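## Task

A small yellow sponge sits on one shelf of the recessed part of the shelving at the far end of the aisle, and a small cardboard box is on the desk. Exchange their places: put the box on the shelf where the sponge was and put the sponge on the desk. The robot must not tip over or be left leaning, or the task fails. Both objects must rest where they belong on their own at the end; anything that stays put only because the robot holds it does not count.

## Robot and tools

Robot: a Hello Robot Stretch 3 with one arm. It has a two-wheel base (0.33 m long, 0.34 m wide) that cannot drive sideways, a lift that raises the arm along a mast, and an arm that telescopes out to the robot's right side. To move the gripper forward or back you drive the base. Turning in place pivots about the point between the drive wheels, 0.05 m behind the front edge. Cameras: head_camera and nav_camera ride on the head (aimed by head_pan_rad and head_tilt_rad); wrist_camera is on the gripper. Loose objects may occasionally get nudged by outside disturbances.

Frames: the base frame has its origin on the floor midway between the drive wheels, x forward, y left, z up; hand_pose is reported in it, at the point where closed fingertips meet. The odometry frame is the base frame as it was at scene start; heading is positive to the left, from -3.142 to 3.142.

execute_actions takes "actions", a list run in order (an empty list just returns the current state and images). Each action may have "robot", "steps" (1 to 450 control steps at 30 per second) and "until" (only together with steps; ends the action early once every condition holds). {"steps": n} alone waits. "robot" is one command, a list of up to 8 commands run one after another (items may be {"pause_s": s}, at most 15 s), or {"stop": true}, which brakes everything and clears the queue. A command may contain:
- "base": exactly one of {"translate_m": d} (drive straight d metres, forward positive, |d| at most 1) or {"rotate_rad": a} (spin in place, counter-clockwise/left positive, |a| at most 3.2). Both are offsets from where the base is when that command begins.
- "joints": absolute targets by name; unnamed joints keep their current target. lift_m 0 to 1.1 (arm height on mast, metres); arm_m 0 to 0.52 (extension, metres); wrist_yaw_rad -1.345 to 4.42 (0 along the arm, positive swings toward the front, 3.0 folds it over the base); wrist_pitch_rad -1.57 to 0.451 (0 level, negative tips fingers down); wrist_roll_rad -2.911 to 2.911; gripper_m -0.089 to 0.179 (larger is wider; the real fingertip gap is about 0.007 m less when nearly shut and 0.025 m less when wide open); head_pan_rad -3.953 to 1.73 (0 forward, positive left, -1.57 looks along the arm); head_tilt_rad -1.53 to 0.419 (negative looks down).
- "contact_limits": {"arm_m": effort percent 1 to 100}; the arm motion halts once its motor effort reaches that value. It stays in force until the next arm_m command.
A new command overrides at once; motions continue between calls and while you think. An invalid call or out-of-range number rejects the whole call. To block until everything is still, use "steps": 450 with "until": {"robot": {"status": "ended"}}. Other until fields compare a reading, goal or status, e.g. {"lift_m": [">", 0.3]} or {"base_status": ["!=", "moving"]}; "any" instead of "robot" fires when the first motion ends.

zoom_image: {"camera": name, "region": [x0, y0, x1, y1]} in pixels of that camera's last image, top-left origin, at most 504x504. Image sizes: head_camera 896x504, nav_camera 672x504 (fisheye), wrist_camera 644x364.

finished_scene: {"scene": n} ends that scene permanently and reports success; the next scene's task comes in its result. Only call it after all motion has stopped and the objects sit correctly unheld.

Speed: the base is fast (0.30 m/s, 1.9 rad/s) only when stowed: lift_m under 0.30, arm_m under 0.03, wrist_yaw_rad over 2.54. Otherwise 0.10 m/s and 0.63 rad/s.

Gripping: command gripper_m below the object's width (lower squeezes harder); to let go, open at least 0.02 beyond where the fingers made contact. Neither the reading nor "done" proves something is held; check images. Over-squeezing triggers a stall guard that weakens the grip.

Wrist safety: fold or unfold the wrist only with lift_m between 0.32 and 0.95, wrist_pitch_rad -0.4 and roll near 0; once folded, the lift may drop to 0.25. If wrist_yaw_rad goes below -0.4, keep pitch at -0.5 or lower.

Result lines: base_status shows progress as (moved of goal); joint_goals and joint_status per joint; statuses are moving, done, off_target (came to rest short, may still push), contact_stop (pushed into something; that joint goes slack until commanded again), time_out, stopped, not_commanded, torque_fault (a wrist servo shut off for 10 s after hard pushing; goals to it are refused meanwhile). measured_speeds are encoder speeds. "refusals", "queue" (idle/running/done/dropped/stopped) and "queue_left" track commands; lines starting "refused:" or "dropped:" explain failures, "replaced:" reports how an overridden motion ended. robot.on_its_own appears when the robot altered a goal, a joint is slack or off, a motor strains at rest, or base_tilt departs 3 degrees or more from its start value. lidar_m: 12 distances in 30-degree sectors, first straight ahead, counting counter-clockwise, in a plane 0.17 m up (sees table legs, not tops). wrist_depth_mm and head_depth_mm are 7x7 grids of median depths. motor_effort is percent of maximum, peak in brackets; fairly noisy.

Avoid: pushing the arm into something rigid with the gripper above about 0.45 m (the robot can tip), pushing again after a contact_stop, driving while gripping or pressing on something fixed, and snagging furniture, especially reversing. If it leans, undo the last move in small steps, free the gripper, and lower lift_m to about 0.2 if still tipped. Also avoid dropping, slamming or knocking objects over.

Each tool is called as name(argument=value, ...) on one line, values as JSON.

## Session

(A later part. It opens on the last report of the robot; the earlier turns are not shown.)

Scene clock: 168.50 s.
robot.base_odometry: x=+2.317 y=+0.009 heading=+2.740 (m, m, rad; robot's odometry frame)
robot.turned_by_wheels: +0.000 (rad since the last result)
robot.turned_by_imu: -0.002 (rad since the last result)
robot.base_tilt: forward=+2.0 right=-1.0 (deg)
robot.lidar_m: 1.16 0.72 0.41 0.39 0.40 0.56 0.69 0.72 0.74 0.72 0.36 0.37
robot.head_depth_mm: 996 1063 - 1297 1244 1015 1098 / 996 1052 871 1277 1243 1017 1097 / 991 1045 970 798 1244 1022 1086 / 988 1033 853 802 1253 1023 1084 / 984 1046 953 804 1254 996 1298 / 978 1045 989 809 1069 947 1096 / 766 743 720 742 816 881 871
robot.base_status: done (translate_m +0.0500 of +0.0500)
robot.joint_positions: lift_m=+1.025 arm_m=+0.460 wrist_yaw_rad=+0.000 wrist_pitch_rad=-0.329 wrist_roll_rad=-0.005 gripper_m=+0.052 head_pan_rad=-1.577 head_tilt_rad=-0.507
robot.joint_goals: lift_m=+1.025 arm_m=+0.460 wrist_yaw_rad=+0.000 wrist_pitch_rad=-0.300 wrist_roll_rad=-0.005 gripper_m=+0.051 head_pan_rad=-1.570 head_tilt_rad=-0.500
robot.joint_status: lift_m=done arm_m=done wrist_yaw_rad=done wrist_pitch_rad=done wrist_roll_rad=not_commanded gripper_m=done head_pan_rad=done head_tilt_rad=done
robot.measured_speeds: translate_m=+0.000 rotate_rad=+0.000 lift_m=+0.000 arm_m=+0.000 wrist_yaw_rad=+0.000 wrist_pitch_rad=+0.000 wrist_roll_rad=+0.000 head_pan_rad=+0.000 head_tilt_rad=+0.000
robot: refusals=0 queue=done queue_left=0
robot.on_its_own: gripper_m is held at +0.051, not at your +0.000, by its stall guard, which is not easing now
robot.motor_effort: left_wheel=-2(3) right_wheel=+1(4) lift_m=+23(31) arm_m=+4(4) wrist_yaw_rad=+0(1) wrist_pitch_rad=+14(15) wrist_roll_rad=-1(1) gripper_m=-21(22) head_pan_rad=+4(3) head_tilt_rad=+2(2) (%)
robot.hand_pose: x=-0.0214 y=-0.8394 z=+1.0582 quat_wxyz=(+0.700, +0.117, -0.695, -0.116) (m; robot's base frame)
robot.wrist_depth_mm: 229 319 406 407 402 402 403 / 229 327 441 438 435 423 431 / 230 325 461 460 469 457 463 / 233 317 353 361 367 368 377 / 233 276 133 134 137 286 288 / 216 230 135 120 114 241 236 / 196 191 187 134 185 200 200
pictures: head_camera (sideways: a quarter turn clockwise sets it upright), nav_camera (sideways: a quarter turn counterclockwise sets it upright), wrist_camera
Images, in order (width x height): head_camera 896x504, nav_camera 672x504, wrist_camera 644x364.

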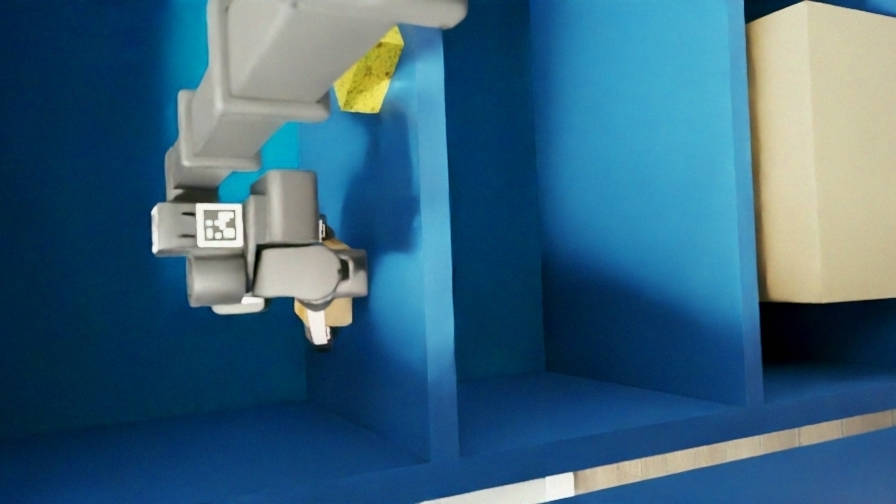

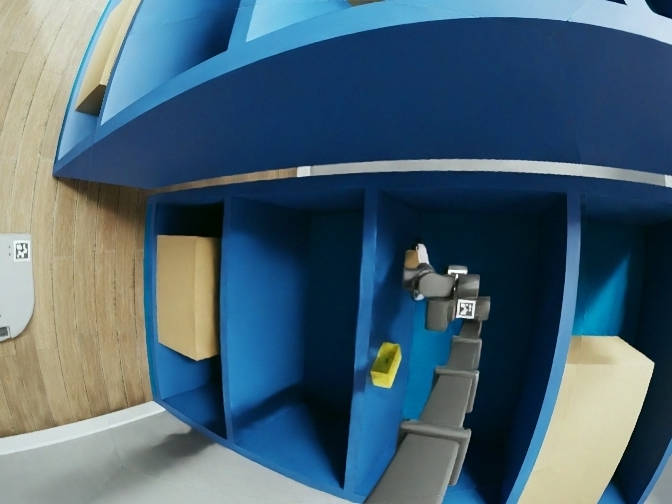

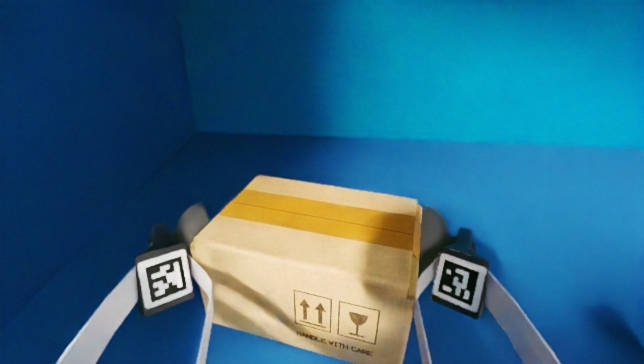

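execute_actions(actions=[{"robot":[{"joints":{"lift_m":0.985}},{"joints":{"gripper_m":0.15}},{"joints":{"arm_m":0.2}},{"base":{"translate_m":-0.22},"joints":{"lift_m":1.0}}],"steps":450,"until":{"robot":{"status":"ended"}}}])

Scene clock: 180.33 s.
robot.base_odometry: x=+2.519 y=-0.077 heading=+2.740 (m, m, rad; robot's odometry frame)
robot.turned_by_wheels: +0.000 (rad since the last result)
robot.turned_by_imu: -0.004 (rad since the last result)
robot.base_tilt: forward=+1.6 right=-1.1 (deg)
robot.lidar_m: 1.17 0.56 0.40 0.39 0.40 0.48 0.47 0.49 0.69 0.71 0.65 0.54
robot.head_depth_mm: 993 1071 1116 1291 1198 1016 1283 / 989 1071 - - 1201 1019 1310 / 985 1061 - - 1206 1020 1079 / 982 1058 1117 - 1168 993 1081 / 980 1053 1063 805 1264 996 1074 / 974 1051 1070 813 1265 1000 1068 / 968 1043 1075 794 1271 1004 1254
robot.base_status: done (translate_m -0.2200 of -0.2200)
robot.joint_positions: lift_m=+1.000 arm_m=+0.200 wrist_yaw_rad=+0.000 wrist_pitch_rad=-0.322 wrist_roll_rad=-0.005 gripper_m=+0.150 head_pan_rad=-1.577 head_tilt_rad=-0.507
robot.joint_goals: lift_m=+1.000 arm_m=+0.200 wrist_yaw_rad=+0.000 wrist_pitch_rad=-0.300 wrist_roll_rad=-0.005 gripper_m=+0.150 head_pan_rad=-1.570 head_tilt_rad=-0.500
robot.joint_status: lift_m=done arm_m=done wrist_yaw_rad=done wrist_pitch_rad=done wrist_roll_rad=not_commanded gripper_m=done head_pan_rad=done head_tilt_rad=done
robot.measured_speeds: translate_m=+0.000 rotate_rad=+0.000 lift_m=+0.000 arm_m=+0.000 wrist_yaw_rad=+0.000 wrist_pitch_rad=+0.000 wrist_roll_rad=+0.000 head_pan_rad=+0.000 head_tilt_rad=+0.000
robot: refusals=0 queue=done queue_left=0
robot.motor_effort: left_wheel=-2(6) right_wheel=+1(2) lift_m=+30(31) arm_m=-4(3) wrist_yaw_rad=+0(0) wrist_pitch_rad=+11(14) wrist_roll_rad=-1(0) gripper_m=-1(82) head_pan_rad=+4(4) head_tilt_rad=+2(2) (%)
robot.hand_pose: x=-0.0214 y=-0.5807 z=+1.0347 quat_wxyz=(+0.700, +0.114, -0.696, -0.113) (m; robot's base frame)
robot.wrist_depth_mm: 491 638 631 637 623 621 503 / 488 627 663 666 656 673 508 / 407 366 428 346 455 468 455 / 303 305 310 312 321 327 329 / 486 613 908 871 878 297 299 / 502 760 780 808 817 - 483 / 549 662 668 663 681 662 456
pictures: head_camera (sideways: a quarter turn clockwise sets it upright), nav_camera (sideways: a quarter turn counterclockwise sets it upright), wrist_camera
Images, in order (width x height): head_camera 896x504, nav_camera 672x504, wrist_camera 644x364.

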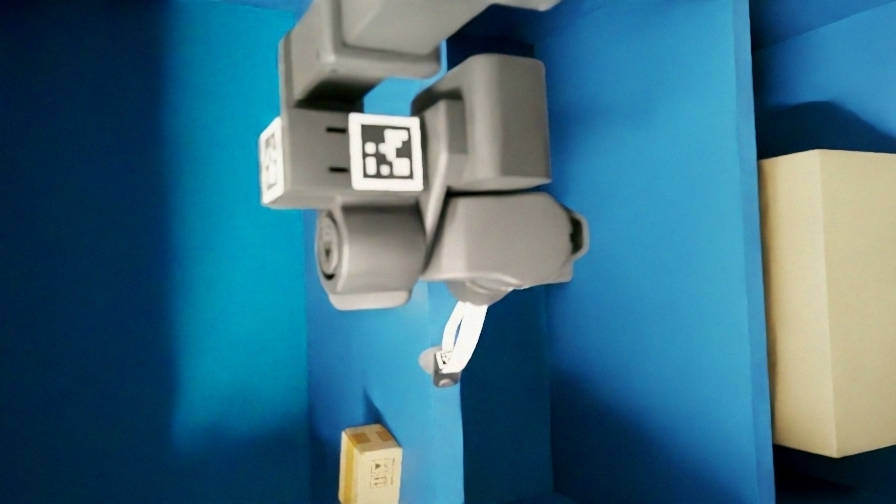

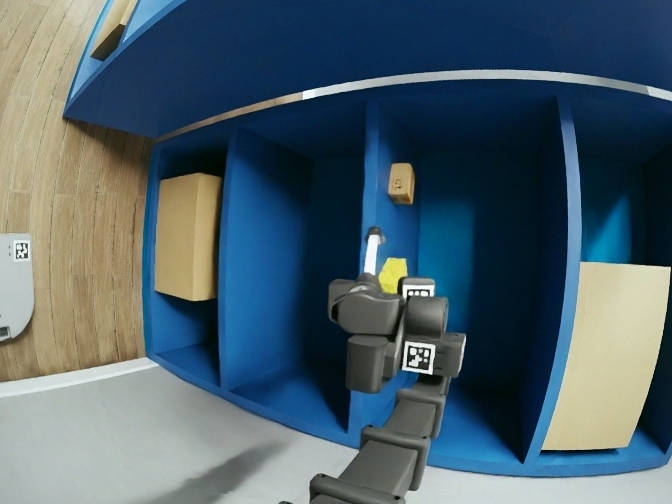

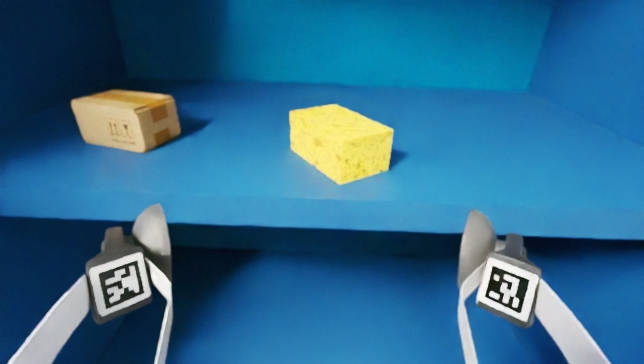

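execute_actions(actions=[{"robot":[{"base":{"translate_m":-0.15},"joints":{"lift_m":1.05,"wrist_yaw_rad":0.6,"wrist_pitch_rad":-0.45}},{"joints":{"arm_m":0.4}}],"steps":450,"until":{"robot":{"status":"ended"}}}])

Scene clock: 188.23 s.
robot.base_odometry: x=+2.657 y=-0.135 heading=+2.740 (m, m, rad; robot's odometry frame)
robot.turned_by_wheels: +0.000 (rad since the last result)
robot.turned_by_imu: -0.003 (rad since the last result)
robot.base_tilt: forward=+1.9 right=-1.1 (deg)
robot.lidar_m: 1.14 0.68 0.40 0.39 0.41 0.33 0.32 0.34 0.47 0.71 0.74 0.67
robot.head_depth_mm: 783 793 818 771 856 924 1010 / 975 - 1013 790 1163 1018 1258 / 979 - 972 795 1248 992 1318 / 974 - - 800 1258 993 1229 / 974 1033 - 805 1262 995 1065 / 968 1039 1078 754 1263 1000 1058 / 964 1036 1079 770 1268 1003 1055
robot.base_status: done (translate_m -0.1500 of -0.1500)
robot.joint_positions: lift_m=+1.050 arm_m=+0.400 wrist_yaw_rad=+0.599 wrist_pitch_rad=-0.461 wrist_roll_rad=-0.005 gripper_m=+0.150 head_pan_rad=-1.577 head_tilt_rad=-0.507
robot.joint_goals: lift_m=+1.050 arm_m=+0.400 wrist_yaw_rad=+0.600 wrist_pitch_rad=-0.450 wrist_roll_rad=-0.005 gripper_m=+0.150 head_pan_rad=-1.570 head_tilt_rad=-0.500
robot.joint_status: lift_m=done arm_m=done wrist_yaw_rad=done wrist_pitch_rad=done wrist_roll_rad=not_commanded gripper_m=done head_pan_rad=done head_tilt_rad=done
robot.measured_speeds: translate_m=+0.000 rotate_rad=+0.000 lift_m=+0.000 arm_m=+0.000 wrist_yaw_rad=+0.000 wrist_pitch_rad=+0.000 wrist_roll_rad=+0.000 head_pan_rad=+0.000 head_tilt_rad=+0.000
robot: refusals=0 queue=done queue_left=0
robot.motor_effort: left_wheel=-2(7) right_wheel=+0(1) lift_m=+29(31) arm_m=+4(4) wrist_yaw_rad=+0(2) wrist_pitch_rad=+5(11) wrist_roll_rad=-1(1) gripper_m=+1(1) head_pan_rad=+4(3) head_tilt_rad=+3(2) (%)
robot.hand_pose: x=+0.1019 y=-0.7254 z=+1.0530 quat_wxyz=(+0.707, +0.358, -0.608, +0.050) (m; robot's base frame)
robot.wrist_depth_mm: 389 460 584 589 499 423 372 / 407 466 537 539 513 451 398 / 379 359 355 395 401 412 395 / 400 306 308 286 308 322 327 / 509 271 255 205 244 274 265 / 542 680 224 191 196 - 225 / 634 675 604 191 192 194 196
pictures: head_camera (sideways: a quarter turn clockwise sets it upright), nav_camera (sideways: a quarter turn counterclockwise sets it upright), wrist_camera
Images, in order (width x height): head_camera 896x504, nav_camera 672x504, wrist_camera 644x364.

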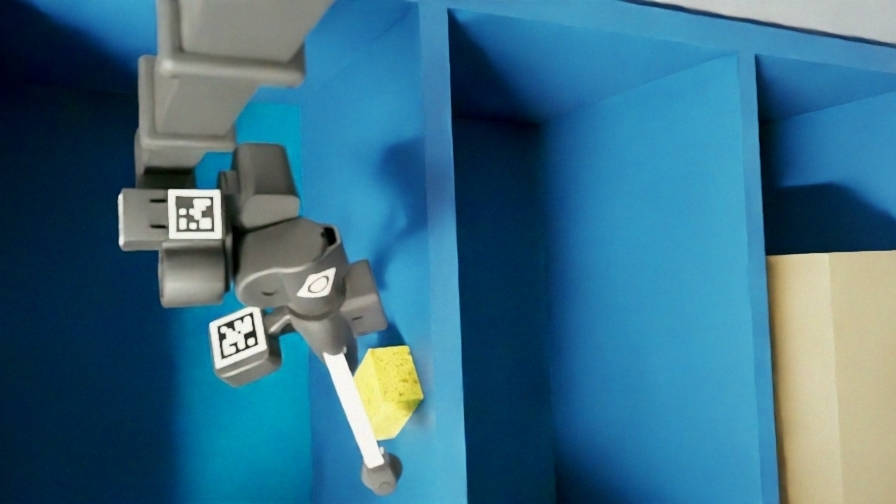

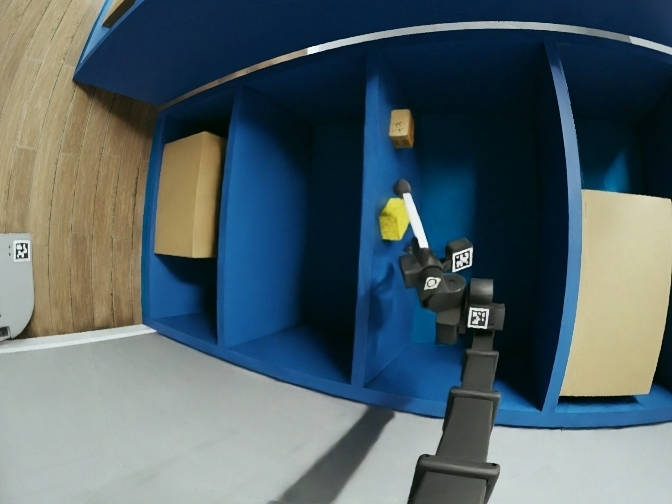

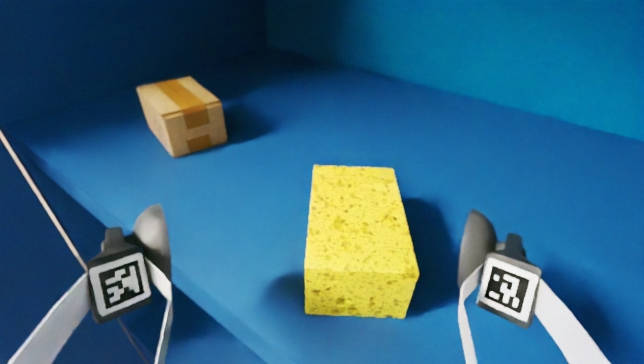

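execute_actions(actions=[{"robot":[{"base":{"translate_m":0.02},"joints":{"arm_m":0.47}},{"joints":{"lift_m":1.017}}],"steps":450,"until":{"robot":{"status":"ended"}}}])

execute_actions(actions=[{"robot":[{"joints":{"gripper_m":0.02}},{"joints":{"lift_m":1.05}}],"steps":450,"until":{"robot":{"status":"ended"}}}])

Scene clock: 193.13 s.
robot.base_odometry: x=+2.639 y=-0.128 heading=+2.740 (m, m, rad; robot's odometry frame)
robot.turned_by_wheels: +0.000 (rad since the last result)
robot.turned_by_imu: -0.001 (rad since the last result)
robot.base_tilt: forward=+1.7 right=-1.1 (deg)
robot.lidar_m: 1.14 0.66 0.40 0.39 0.41 0.35 0.34 0.36 0.50 0.71 0.74 0.65
robot.head_depth_mm: 844 856 - 797 914 939 1024 / 987 1036 897 793 1202 1021 1284 / 976 1034 964 795 1254 991 1328 / 974 1032 - 801 1253 992 1100 / 968 1036 - 805 1266 996 1067 / 968 1044 1073 768 1257 1001 1062 / 963 1040 1079 769 1271 1006 1064
robot.base_status: done (translate_m +0.0200 of +0.0200)
robot.joint_positions: lift_m=+1.017 arm_m=+0.470 wrist_yaw_rad=+0.599 wrist_pitch_rad=-0.461 wrist_roll_rad=-0.005 gripper_m=+0.150 head_pan_rad=-1.577 head_tilt_rad=-0.507
robot.joint_goals: lift_m=+1.017 arm_m=+0.470 wrist_yaw_rad=+0.600 wrist_pitch_rad=-0.450 wrist_roll_rad=-0.005 gripper_m=+0.150 head_pan_rad=-1.570 head_tilt_rad=-0.500
robot.joint_status: lift_m=done arm_m=done wrist_yaw_rad=done wrist_pitch_rad=done wrist_roll_rad=not_commanded gripper_m=done head_pan_rad=done head_tilt_rad=done
robot.measured_speeds: translate_m=+0.000 rotate_rad=+0.000 lift_m=+0.000 arm_m=+0.000 wrist_yaw_rad=+0.000 wrist_pitch_rad=+0.000 wrist_roll_rad=+0.000 head_pan_rad=+0.000 head_tilt_rad=+0.000
robot: refusals=0 queue=done queue_left=0
robot.motor_effort: left_wheel=-2(3) right_wheel=+0(3) lift_m=+23(29) arm_m=+4(5) wrist_yaw_rad=+0(0) wrist_pitch_rad=+6(5) wrist_roll_rad=-1(0) gripper_m=+0(1) head_pan_rad=+4(3) head_tilt_rad=+2(3) (%)
robot.hand_pose: x=+0.1019 y=-0.7954 z=+1.0203 quat_wxyz=(+0.707, +0.358, -0.608, +0.050) (m; robot's base frame)
robot.wrist_depth_mm: 376 446 549 506 426 363 324 / 368 396 435 443 431 392 342 / 299 259 318 327 334 340 343 / 248 251 255 260 262 267 270 / 206 216 209 152 209 225 220 / 181 174 173 129 178 - 187 / 517 155 149 113 151 160 162
pictures: head_camera (sideways: a quarter turn clockwise sets it upright), nav_camera (sideways: a quarter turn counterclockwise sets it upright), wrist_camera
Images, in order (width x height): head_camera 896x504, nav_camera 672x504, wrist_camera 644x364.

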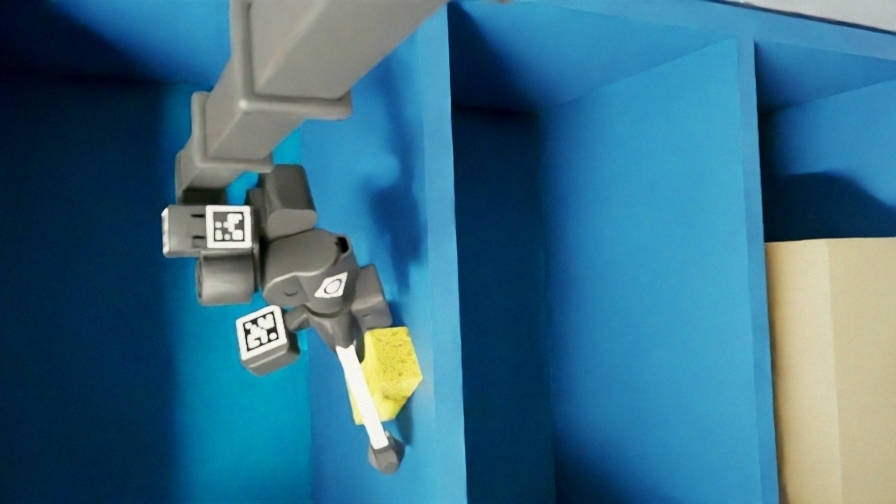

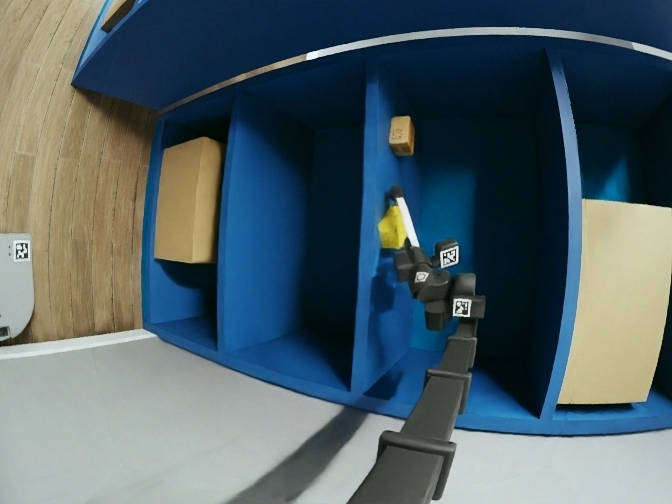

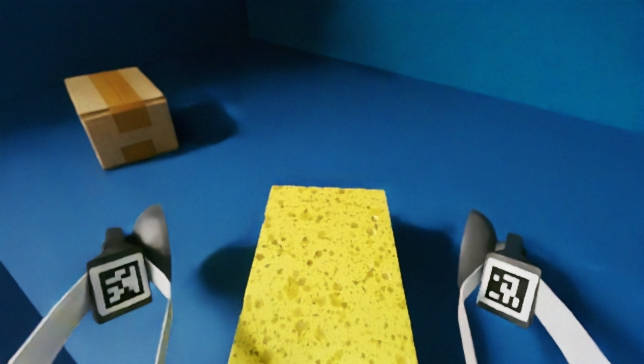

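Scene clock: 195.80 s.
robot.base_odometry: x=+2.639 y=-0.128 heading=+2.740 (m, m, rad; robot's odometry frame)
robot.turned_by_wheels: +0.000 (rad since the last result)
robot.turned_by_imu: -0.001 (rad since the last result)
robot.base_tilt: forward=+1.9 right=-0.8 (deg)
robot.lidar_m: 1.14 0.66 0.40 0.39 0.41 0.35 0.34 0.36 0.50 0.71 0.74 0.65
robot.head_depth_mm: 841 - 873 789 910 941 1030 / 986 - 1033 793 1203 1019 1287 / 979 - 1041 795 1254 989 1317 / 974 - 910 800 1254 992 1096 / 973 1029 859 807 1263 997 1071 / 970 1039 1090 808 1265 1000 1061 / 966 1039 1079 815 1272 1003 1060
robot.base_status: done (translate_m +0.0200 of +0.0200)
robot.joint_positions: lift_m=+1.050 arm_m=+0.470 wrist_yaw_rad=+0.599 wrist_pitch_rad=-0.462 wrist_roll_rad=-0.005 gripper_m=+0.021 head_pan_rad=-1.577 head_tilt_rad=-0.507
robot.joint_goals: lift_m=+1.050 arm_m=+0.470 wrist_yaw_rad=+0.600 wrist_pitch_rad=-0.450 wrist_roll_rad=-0.005 gripper_m=+0.020 head_pan_rad=-1.570 head_tilt_rad=-0.500
robot.joint_status: lift_m=done arm_m=done wrist_yaw_rad=done wrist_pitch_rad=done wrist_roll_rad=not_commanded gripper_m=done head_pan_rad=done head_tilt_rad=done
robot.measured_speeds: translate_m=+0.000 rotate_rad=+0.000 lift_m=+0.000 arm_m=+0.000 wrist_yaw_rad=+0.000 wrist_pitch_rad=+0.000 wrist_roll_rad=+0.000 head_pan_rad=+0.000 head_tilt_rad=+0.000
robot: refusals=0 queue=done queue_left=0
robot.motor_effort: left_wheel=-2(2) right_wheel=+0(0) lift_m=+30(32) arm_m=+4(5) wrist_yaw_rad=+0(1) wrist_pitch_rad=+6(6) wrist_roll_rad=-1(1) gripper_m=-16(90) head_pan_rad=+3(4) head_tilt_rad=+2(2) (%)
robot.hand_pose: x=+0.1018 y=-0.7953 z=+1.0527 quat_wxyz=(+0.707, +0.358, -0.607, +0.049) (m; robot's base frame)
robot.wrist_depth_mm: 376 439 550 507 427 366 321 / 387 457 526 507 461 393 343 / 373 282 388 390 405 388 362 / 300 281 309 311 315 323 323 / 248 251 203 151 259 261 267 / 216 215 133 130 133 224 225 / 539 188 120 115 188 194 195
pictures: head_camera (sideways: a quarter turn clockwise sets it upright), nav_camera (sideways: a quarter turn counterclockwise sets it upright), wrist_camera
Images, in order (width x height): head_camera 896x504, nav_camera 672x504, wrist_camera 644x364.

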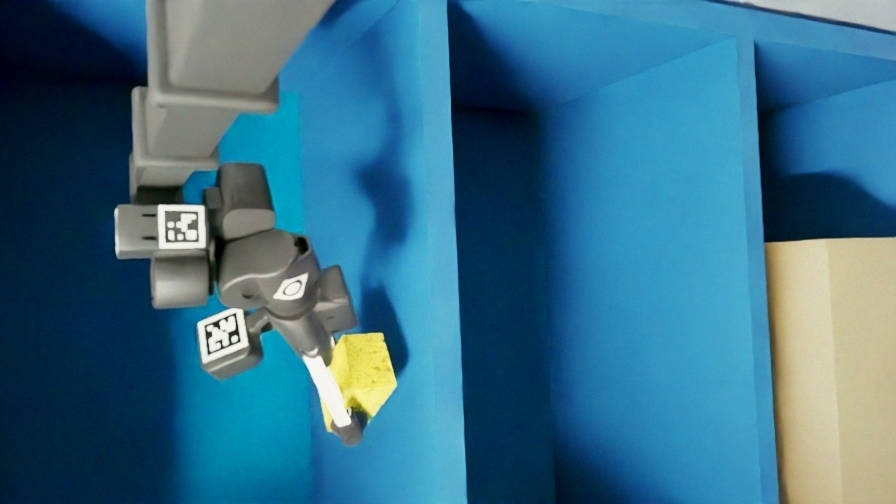

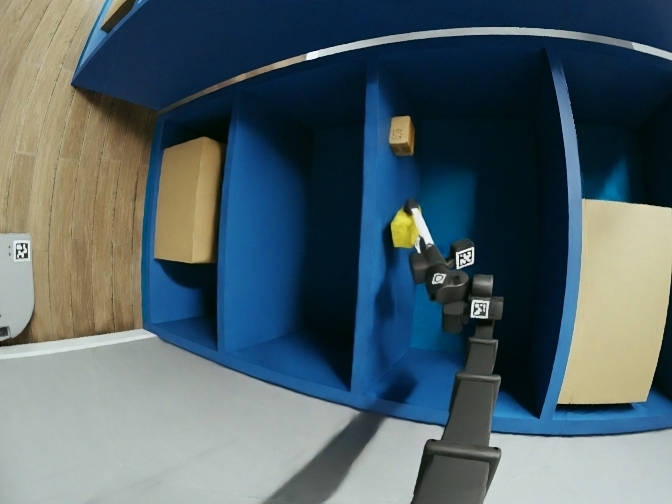

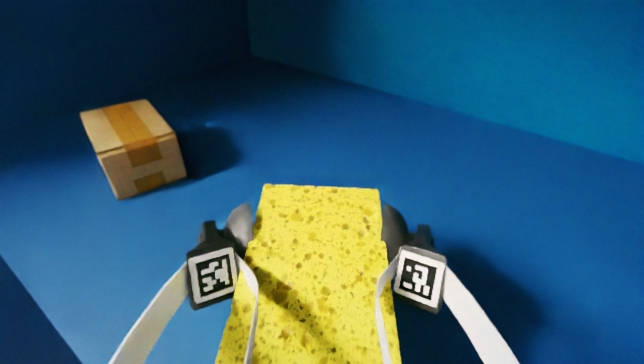

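execute_actions(actions=[{"robot":[{"joints":{"arm_m":0.0,"wrist_pitch_rad":-0.4}},{"joints":{"lift_m":0.9,"head_pan_rad":0}},{"joints":{"wrist_yaw_rad":2.8}},{"joints":{"lift_m":0.29},"base":{"translate_m":0.55}},{"base":{"translate_m":0.4}}],"steps":450,"until":{"robot":{"status":"ended"}}},{"steps":450,"until":{"robot":{"status":"ended"}}}])

Scene clock: 217.90 s.
robot.base_odometry: x=+1.764 y=+0.244 heading=+2.740 (m, m, rad; robot's odometry frame)
robot.turned_by_wheels: +0.000 (rad since the last result)
robot.turned_by_imu: +0.002 (rad since the last result)
robot.base_tilt: forward=+2.0 right=-1.0 (deg)
robot.lidar_m: 3.02 0.48 0.36 0.35 0.45 0.50 1.28 0.41 0.30 0.29 0.31 0.43
robot.head_depth_mm: 3105 3366 3685 2886 2133 1692 1366 / 3146 3261 3586 2907 2161 1692 1404 / 3111 3288 3661 2945 2165 1699 1403 / 3085 3281 3652 2924 2158 1697 1414 / 3113 3301 3628 2960 2165 1706 1413 / 3078 3232 3543 2957 2175 1712 1416 / 3078 3319 3614 3012 2179 1717 1425
robot.base_status: done (translate_m +0.4000 of +0.4000)
robot.joint_positions: lift_m=+0.290 arm_m=+0.000 wrist_yaw_rad=+2.799 wrist_pitch_rad=-0.422 wrist_roll_rad=-0.005 gripper_m=+0.021 head_pan_rad=-0.007 head_tilt_rad=-0.506
robot.joint_goals: lift_m=+0.290 arm_m=+0.000 wrist_yaw_rad=+2.800 wrist_pitch_rad=-0.400 wrist_roll_rad=-0.005 gripper_m=+0.020 head_pan_rad=+0.000 head_tilt_rad=-0.500
robot.joint_status: lift_m=done arm_m=done wrist_yaw_rad=done wrist_pitch_rad=done wrist_roll_rad=not_commanded gripper_m=done head_pan_rad=done head_tilt_rad=done
robot.measured_speeds: translate_m=+0.000 rotate_rad=+0.000 lift_m=+0.000 arm_m=+0.000 wrist_yaw_rad=+0.000 wrist_pitch_rad=+0.000 wrist_roll_rad=+0.000 head_pan_rad=+0.000 head_tilt_rad=+0.000
robot: refusals=0 queue=done queue_left=0
robot.motor_effort: left_wheel=-3(9) right_wheel=+1(5) lift_m=+24(30) arm_m=-4(4) wrist_yaw_rad=+1(2) wrist_pitch_rad=+11(12) wrist_roll_rad=+0(1) gripper_m=-17(16) head_pan_rad=+4(45) head_tilt_rad=+2(2) (%)
robot.hand_pose: x=+0.0540 y=+0.0657 z=+0.3020 quat_wxyz=(+0.264, +0.704, +0.029, +0.658) (m; robot's base frame)
robot.wrist_depth_mm: 647 691 494 441 461 527 - / - 721 405 418 460 521 - / - 774 450 458 517 588 - / - 596 546 489 579 645 765 / - 480 322 151 593 613 631 / 439 - 130 131 133 521 525 / 446 - 114 114 436 448 453
pictures: head_camera (sideways: a quarter turn clockwise sets it upright), nav_camera (sideways: a quarter turn counterclockwise sets it upright), wrist_camera
Images, in order (width x height): head_camera 896x504, nav_camera 672x504, wrist_camera 644x364.

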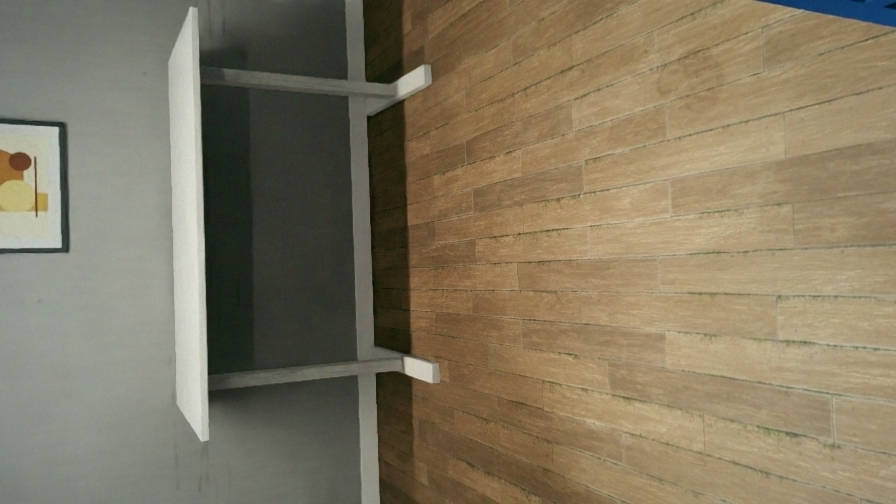

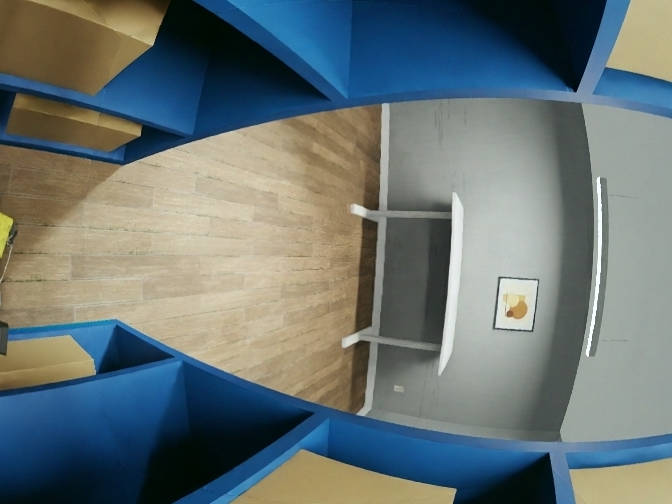

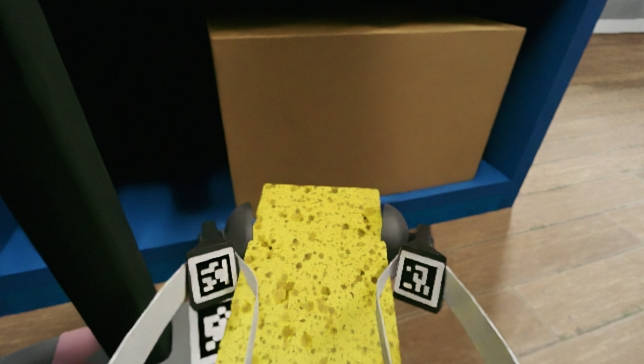

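execute_actions(actions=[{"robot":[{"base":{"translate_m":1.0}},{"base":{"translate_m":0.97}},{"base":{"rotate_rad":1.57},"joints":{"lift_m":0.9,"head_pan_rad":-1.57,"head_tilt_rad":-0.7}},{"joints":{"wrist_yaw_rad":0}},{"joints":{"lift_m":1.02,"wrist_pitch_rad":-0.45}},{"joints":{"arm_m":0.35}}],"steps":450,"until":{"robot":{"status":"ended"}}},{"steps":450,"until":{"robot":{"status":"ended"}}}])

Scene clock: 243.97 s.
robot.base_odometry: x=-0.049 y=+1.015 heading=-1.974 (m, m, rad; robot's odometry frame)
robot.turned_by_wheels: +1.570 (rad since the last result)
robot.turned_by_imu: +1.563 (rad since the last result)
robot.base_tilt: forward=+1.9 right=-0.9 (deg)
robot.lidar_m: 1.79 1.91 1.42 1.41 1.47 1.99 1.94 1.38 1.36 1.09 1.58 1.83
robot.head_depth_mm: - - 831 1884 1715 1448 1254 / - 981 834 1879 1728 1459 1254 / - 883 837 1880 1743 1454 1254 / - - 748 1877 1743 1454 1258 / 1304 1056 783 1872 1737 1463 1256 / 1313 1058 804 1799 1606 1429 1266 / 1308 1060 805 1848 1742 1464 1259
robot.base_status: done (rotate_rad +1.5699 of +1.5700)
robot.joint_positions: lift_m=+1.020 arm_m=+0.350 wrist_yaw_rad=+0.000 wrist_pitch_rad=-0.463 wrist_roll_rad=-0.005 gripper_m=+0.021 head_pan_rad=-1.563 head_tilt_rad=-0.691
robot.joint_goals: lift_m=+1.020 arm_m=+0.350 wrist_yaw_rad=+0.000 wrist_pitch_rad=-0.450 wrist_roll_rad=-0.005 gripper_m=+0.020 head_pan_rad=-1.570 head_tilt_rad=-0.700
robot.joint_status: lift_m=done arm_m=done wrist_yaw_rad=done wrist_pitch_rad=done wrist_roll_rad=not_commanded gripper_m=done head_pan_rad=done head_tilt_rad=done
robot.measured_speeds: translate_m=+0.000 rotate_rad=+0.000 lift_m=+0.000 arm_m=+0.000 wrist_yaw_rad=+0.000 wrist_pitch_rad=+0.000 wrist_roll_rad=+0.000 head_pan_rad=+0.000 head_tilt_rad=+0.000
robot: refusals=0 queue=done queue_left=0
robot.motor_effort: left_wheel=-3(9) right_wheel=+2(6) lift_m=+30(31) arm_m=+4(4) wrist_yaw_rad=-1(3) wrist_pitch_rad=+6(9) wrist_roll_rad=-1(1) gripper_m=-17(15) head_pan_rad=-3(47) head_tilt_rad=-3(15) (%)
robot.hand_pose: x=-0.0215 y=-0.7132 z=+1.0226 quat_wxyz=(+0.690, +0.163, -0.686, -0.162) (m; robot's base frame)
robot.wrist_depth_mm: 862 834 807 804 828 795 778 / 903 540 551 562 578 602 609 / 394 398 405 415 425 431 445 / 317 320 327 327 331 338 344 / 262 267 210 151 277 279 283 / 225 229 133 130 133 237 239 / - - 120 115 207 207 207
pictures: head_camera (sideways: a quarter turn clockwise sets it upright), nav_camera (sideways: a quarter turn counterclockwise sets it upright), wrist_camera
Images, in order (width x height): head_camera 896x504, nav_camera 672x504, wrist_camera 644x364.

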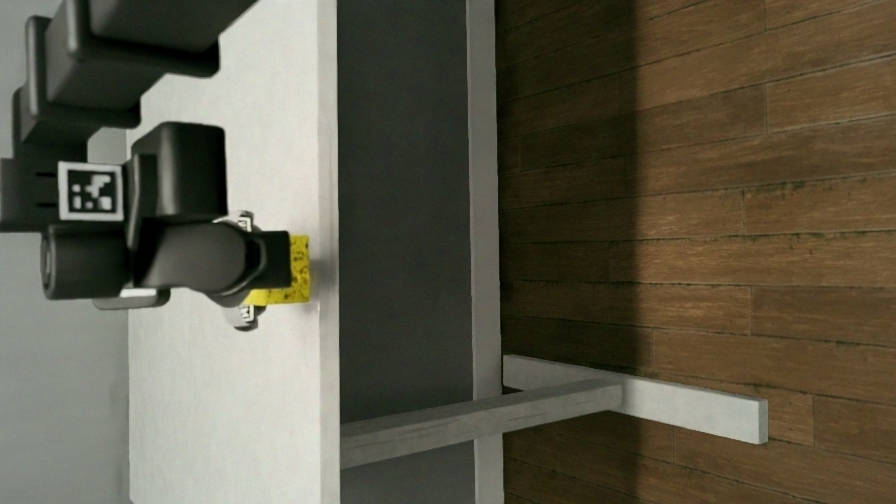

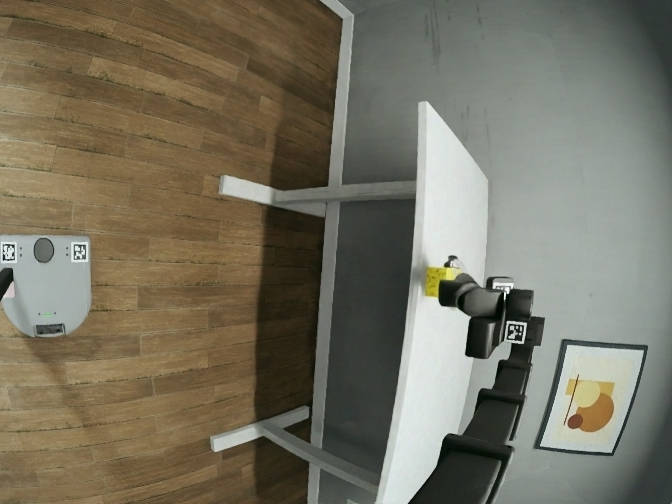

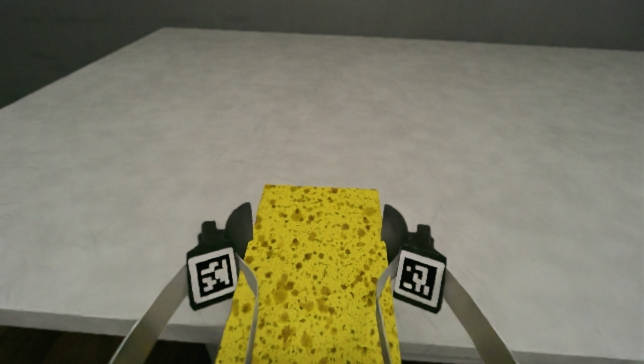

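execute_actions(actions=[{"robot":[{"joints":{"arm_m":0.5}},{"joints":{"lift_m":0.982}},{"joints":{"gripper_m":0.13}},{"joints":{"lift_m":1.03}},{"joints":{"arm_m":0.1}}],"steps":450,"until":{"robot":{"status":"ended"}}}])

Scene clock: 255.67 s.
robot.base_odometry: x=-0.049 y=+1.015 heading=-1.974 (m, m, rad; robot's odometry frame)
robot.turned_by_wheels: +0.000 (rad since the last result)
robot.turned_by_imu: -0.003 (rad since the last result)
robot.base_tilt: forward=+1.8 right=-0.9 (deg)
robot.lidar_m: 1.78 1.90 1.42 1.41 1.47 1.99 1.94 1.38 1.36 1.09 1.58 1.83
robot.head_depth_mm: 1284 - - - 1735 1452 1252 / 1274 - - - 1726 1458 1255 / 1314 - - - 1687 1458 1258 / 1313 - - - 1712 1461 1254 / 1313 1058 782 1910 1731 1463 1258 / 1314 1058 803 1790 1618 1430 1260 / 1306 1060 806 1859 1750 1465 1261
robot.base_status: done (rotate_rad +1.5699 of +1.5700)
robot.joint_positions: lift_m=+1.030 arm_m=+0.100 wrist_yaw_rad=+0.000 wrist_pitch_rad=-0.463 wrist_roll_rad=-0.005 gripper_m=+0.130 head_pan_rad=-1.563 head_tilt_rad=-0.691
robot.joint_goals: lift_m=+1.030 arm_m=+0.100 wrist_yaw_rad=+0.000 wrist_pitch_rad=-0.450 wrist_roll_rad=-0.005 gripper_m=+0.130 head_pan_rad=-1.570 head_tilt_rad=-0.700
robot.joint_status: lift_m=done arm_m=done wrist_yaw_rad=done wrist_pitch_rad=done wrist_roll_rad=not_commanded gripper_m=done head_pan_rad=done head_tilt_rad=done
robot.measured_speeds: translate_m=+0.000 rotate_rad=+0.000 lift_m=+0.000 arm_m=+0.000 wrist_yaw_rad=+0.000 wrist_pitch_rad=+0.000 wrist_roll_rad=+0.000 head_pan_rad=+0.000 head_tilt_rad=+0.000
robot: refusals=0 queue=done queue_left=0
robot.motor_effort: left_wheel=-3(3) right_wheel=+1(1) lift_m=+30(31) arm_m=-4(5) wrist_yaw_rad=+0(0) wrist_pitch_rad=+7(6) wrist_roll_rad=-1(1) gripper_m=+0(79) head_pan_rad=-3(3) head_tilt_rad=-3(3) (%)
robot.hand_pose: x=-0.0215 y=-0.4637 z=+1.0326 quat_wxyz=(+0.690, +0.163, -0.686, -0.162) (m; robot's base frame)
robot.wrist_depth_mm: - - 914 931 997 - 988 / - 571 580 526 603 630 648 / 441 451 434 439 446 458 465 / - - - - - - - / - - - - - - - / - - - - - - - / - - - - - - -
pictures: head_camera (sideways: a quarter turn clockwise sets it upright), nav_camera (sideways: a quarter turn counterclockwise sets it upright), wrist_camera
Images, in order (width x height): head_camera 896x504, nav_camera 672x504, wrist_camera 644x364.

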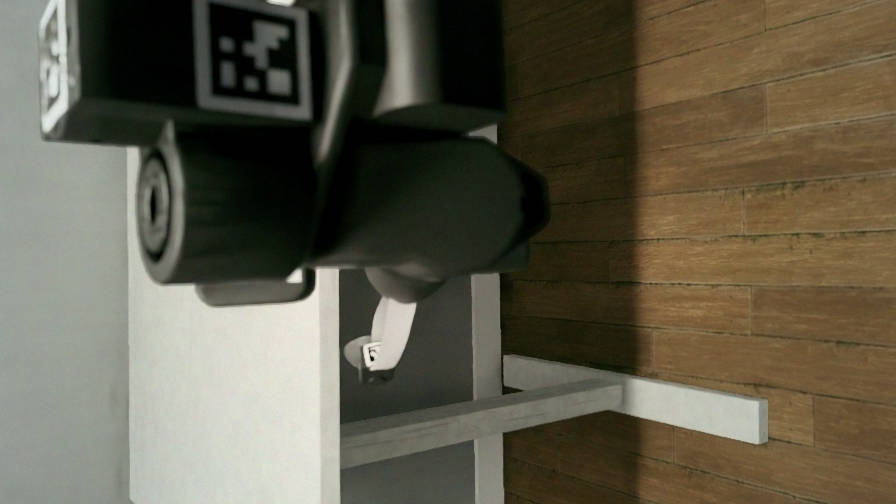

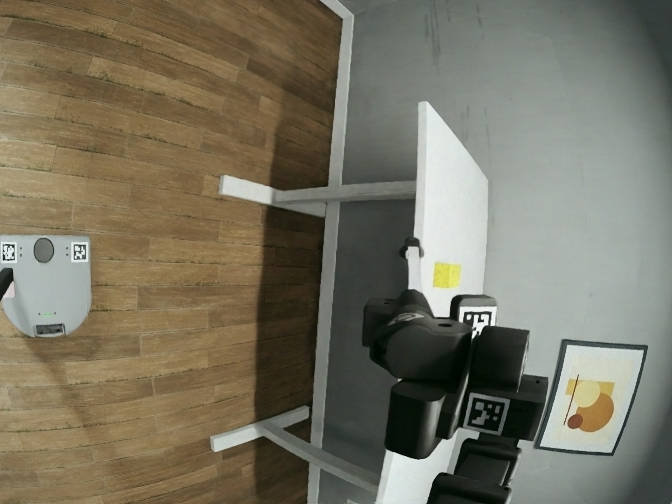

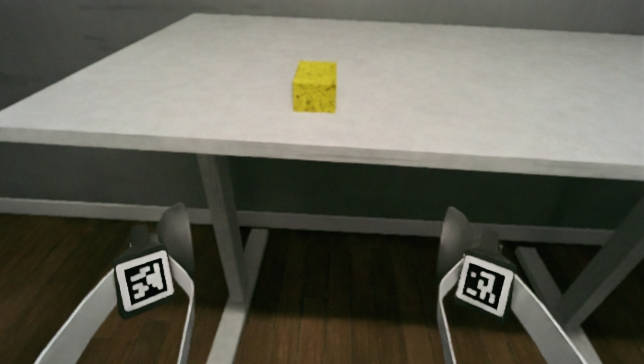

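finished_scene(scene=1)

The scene is finished: the task was done.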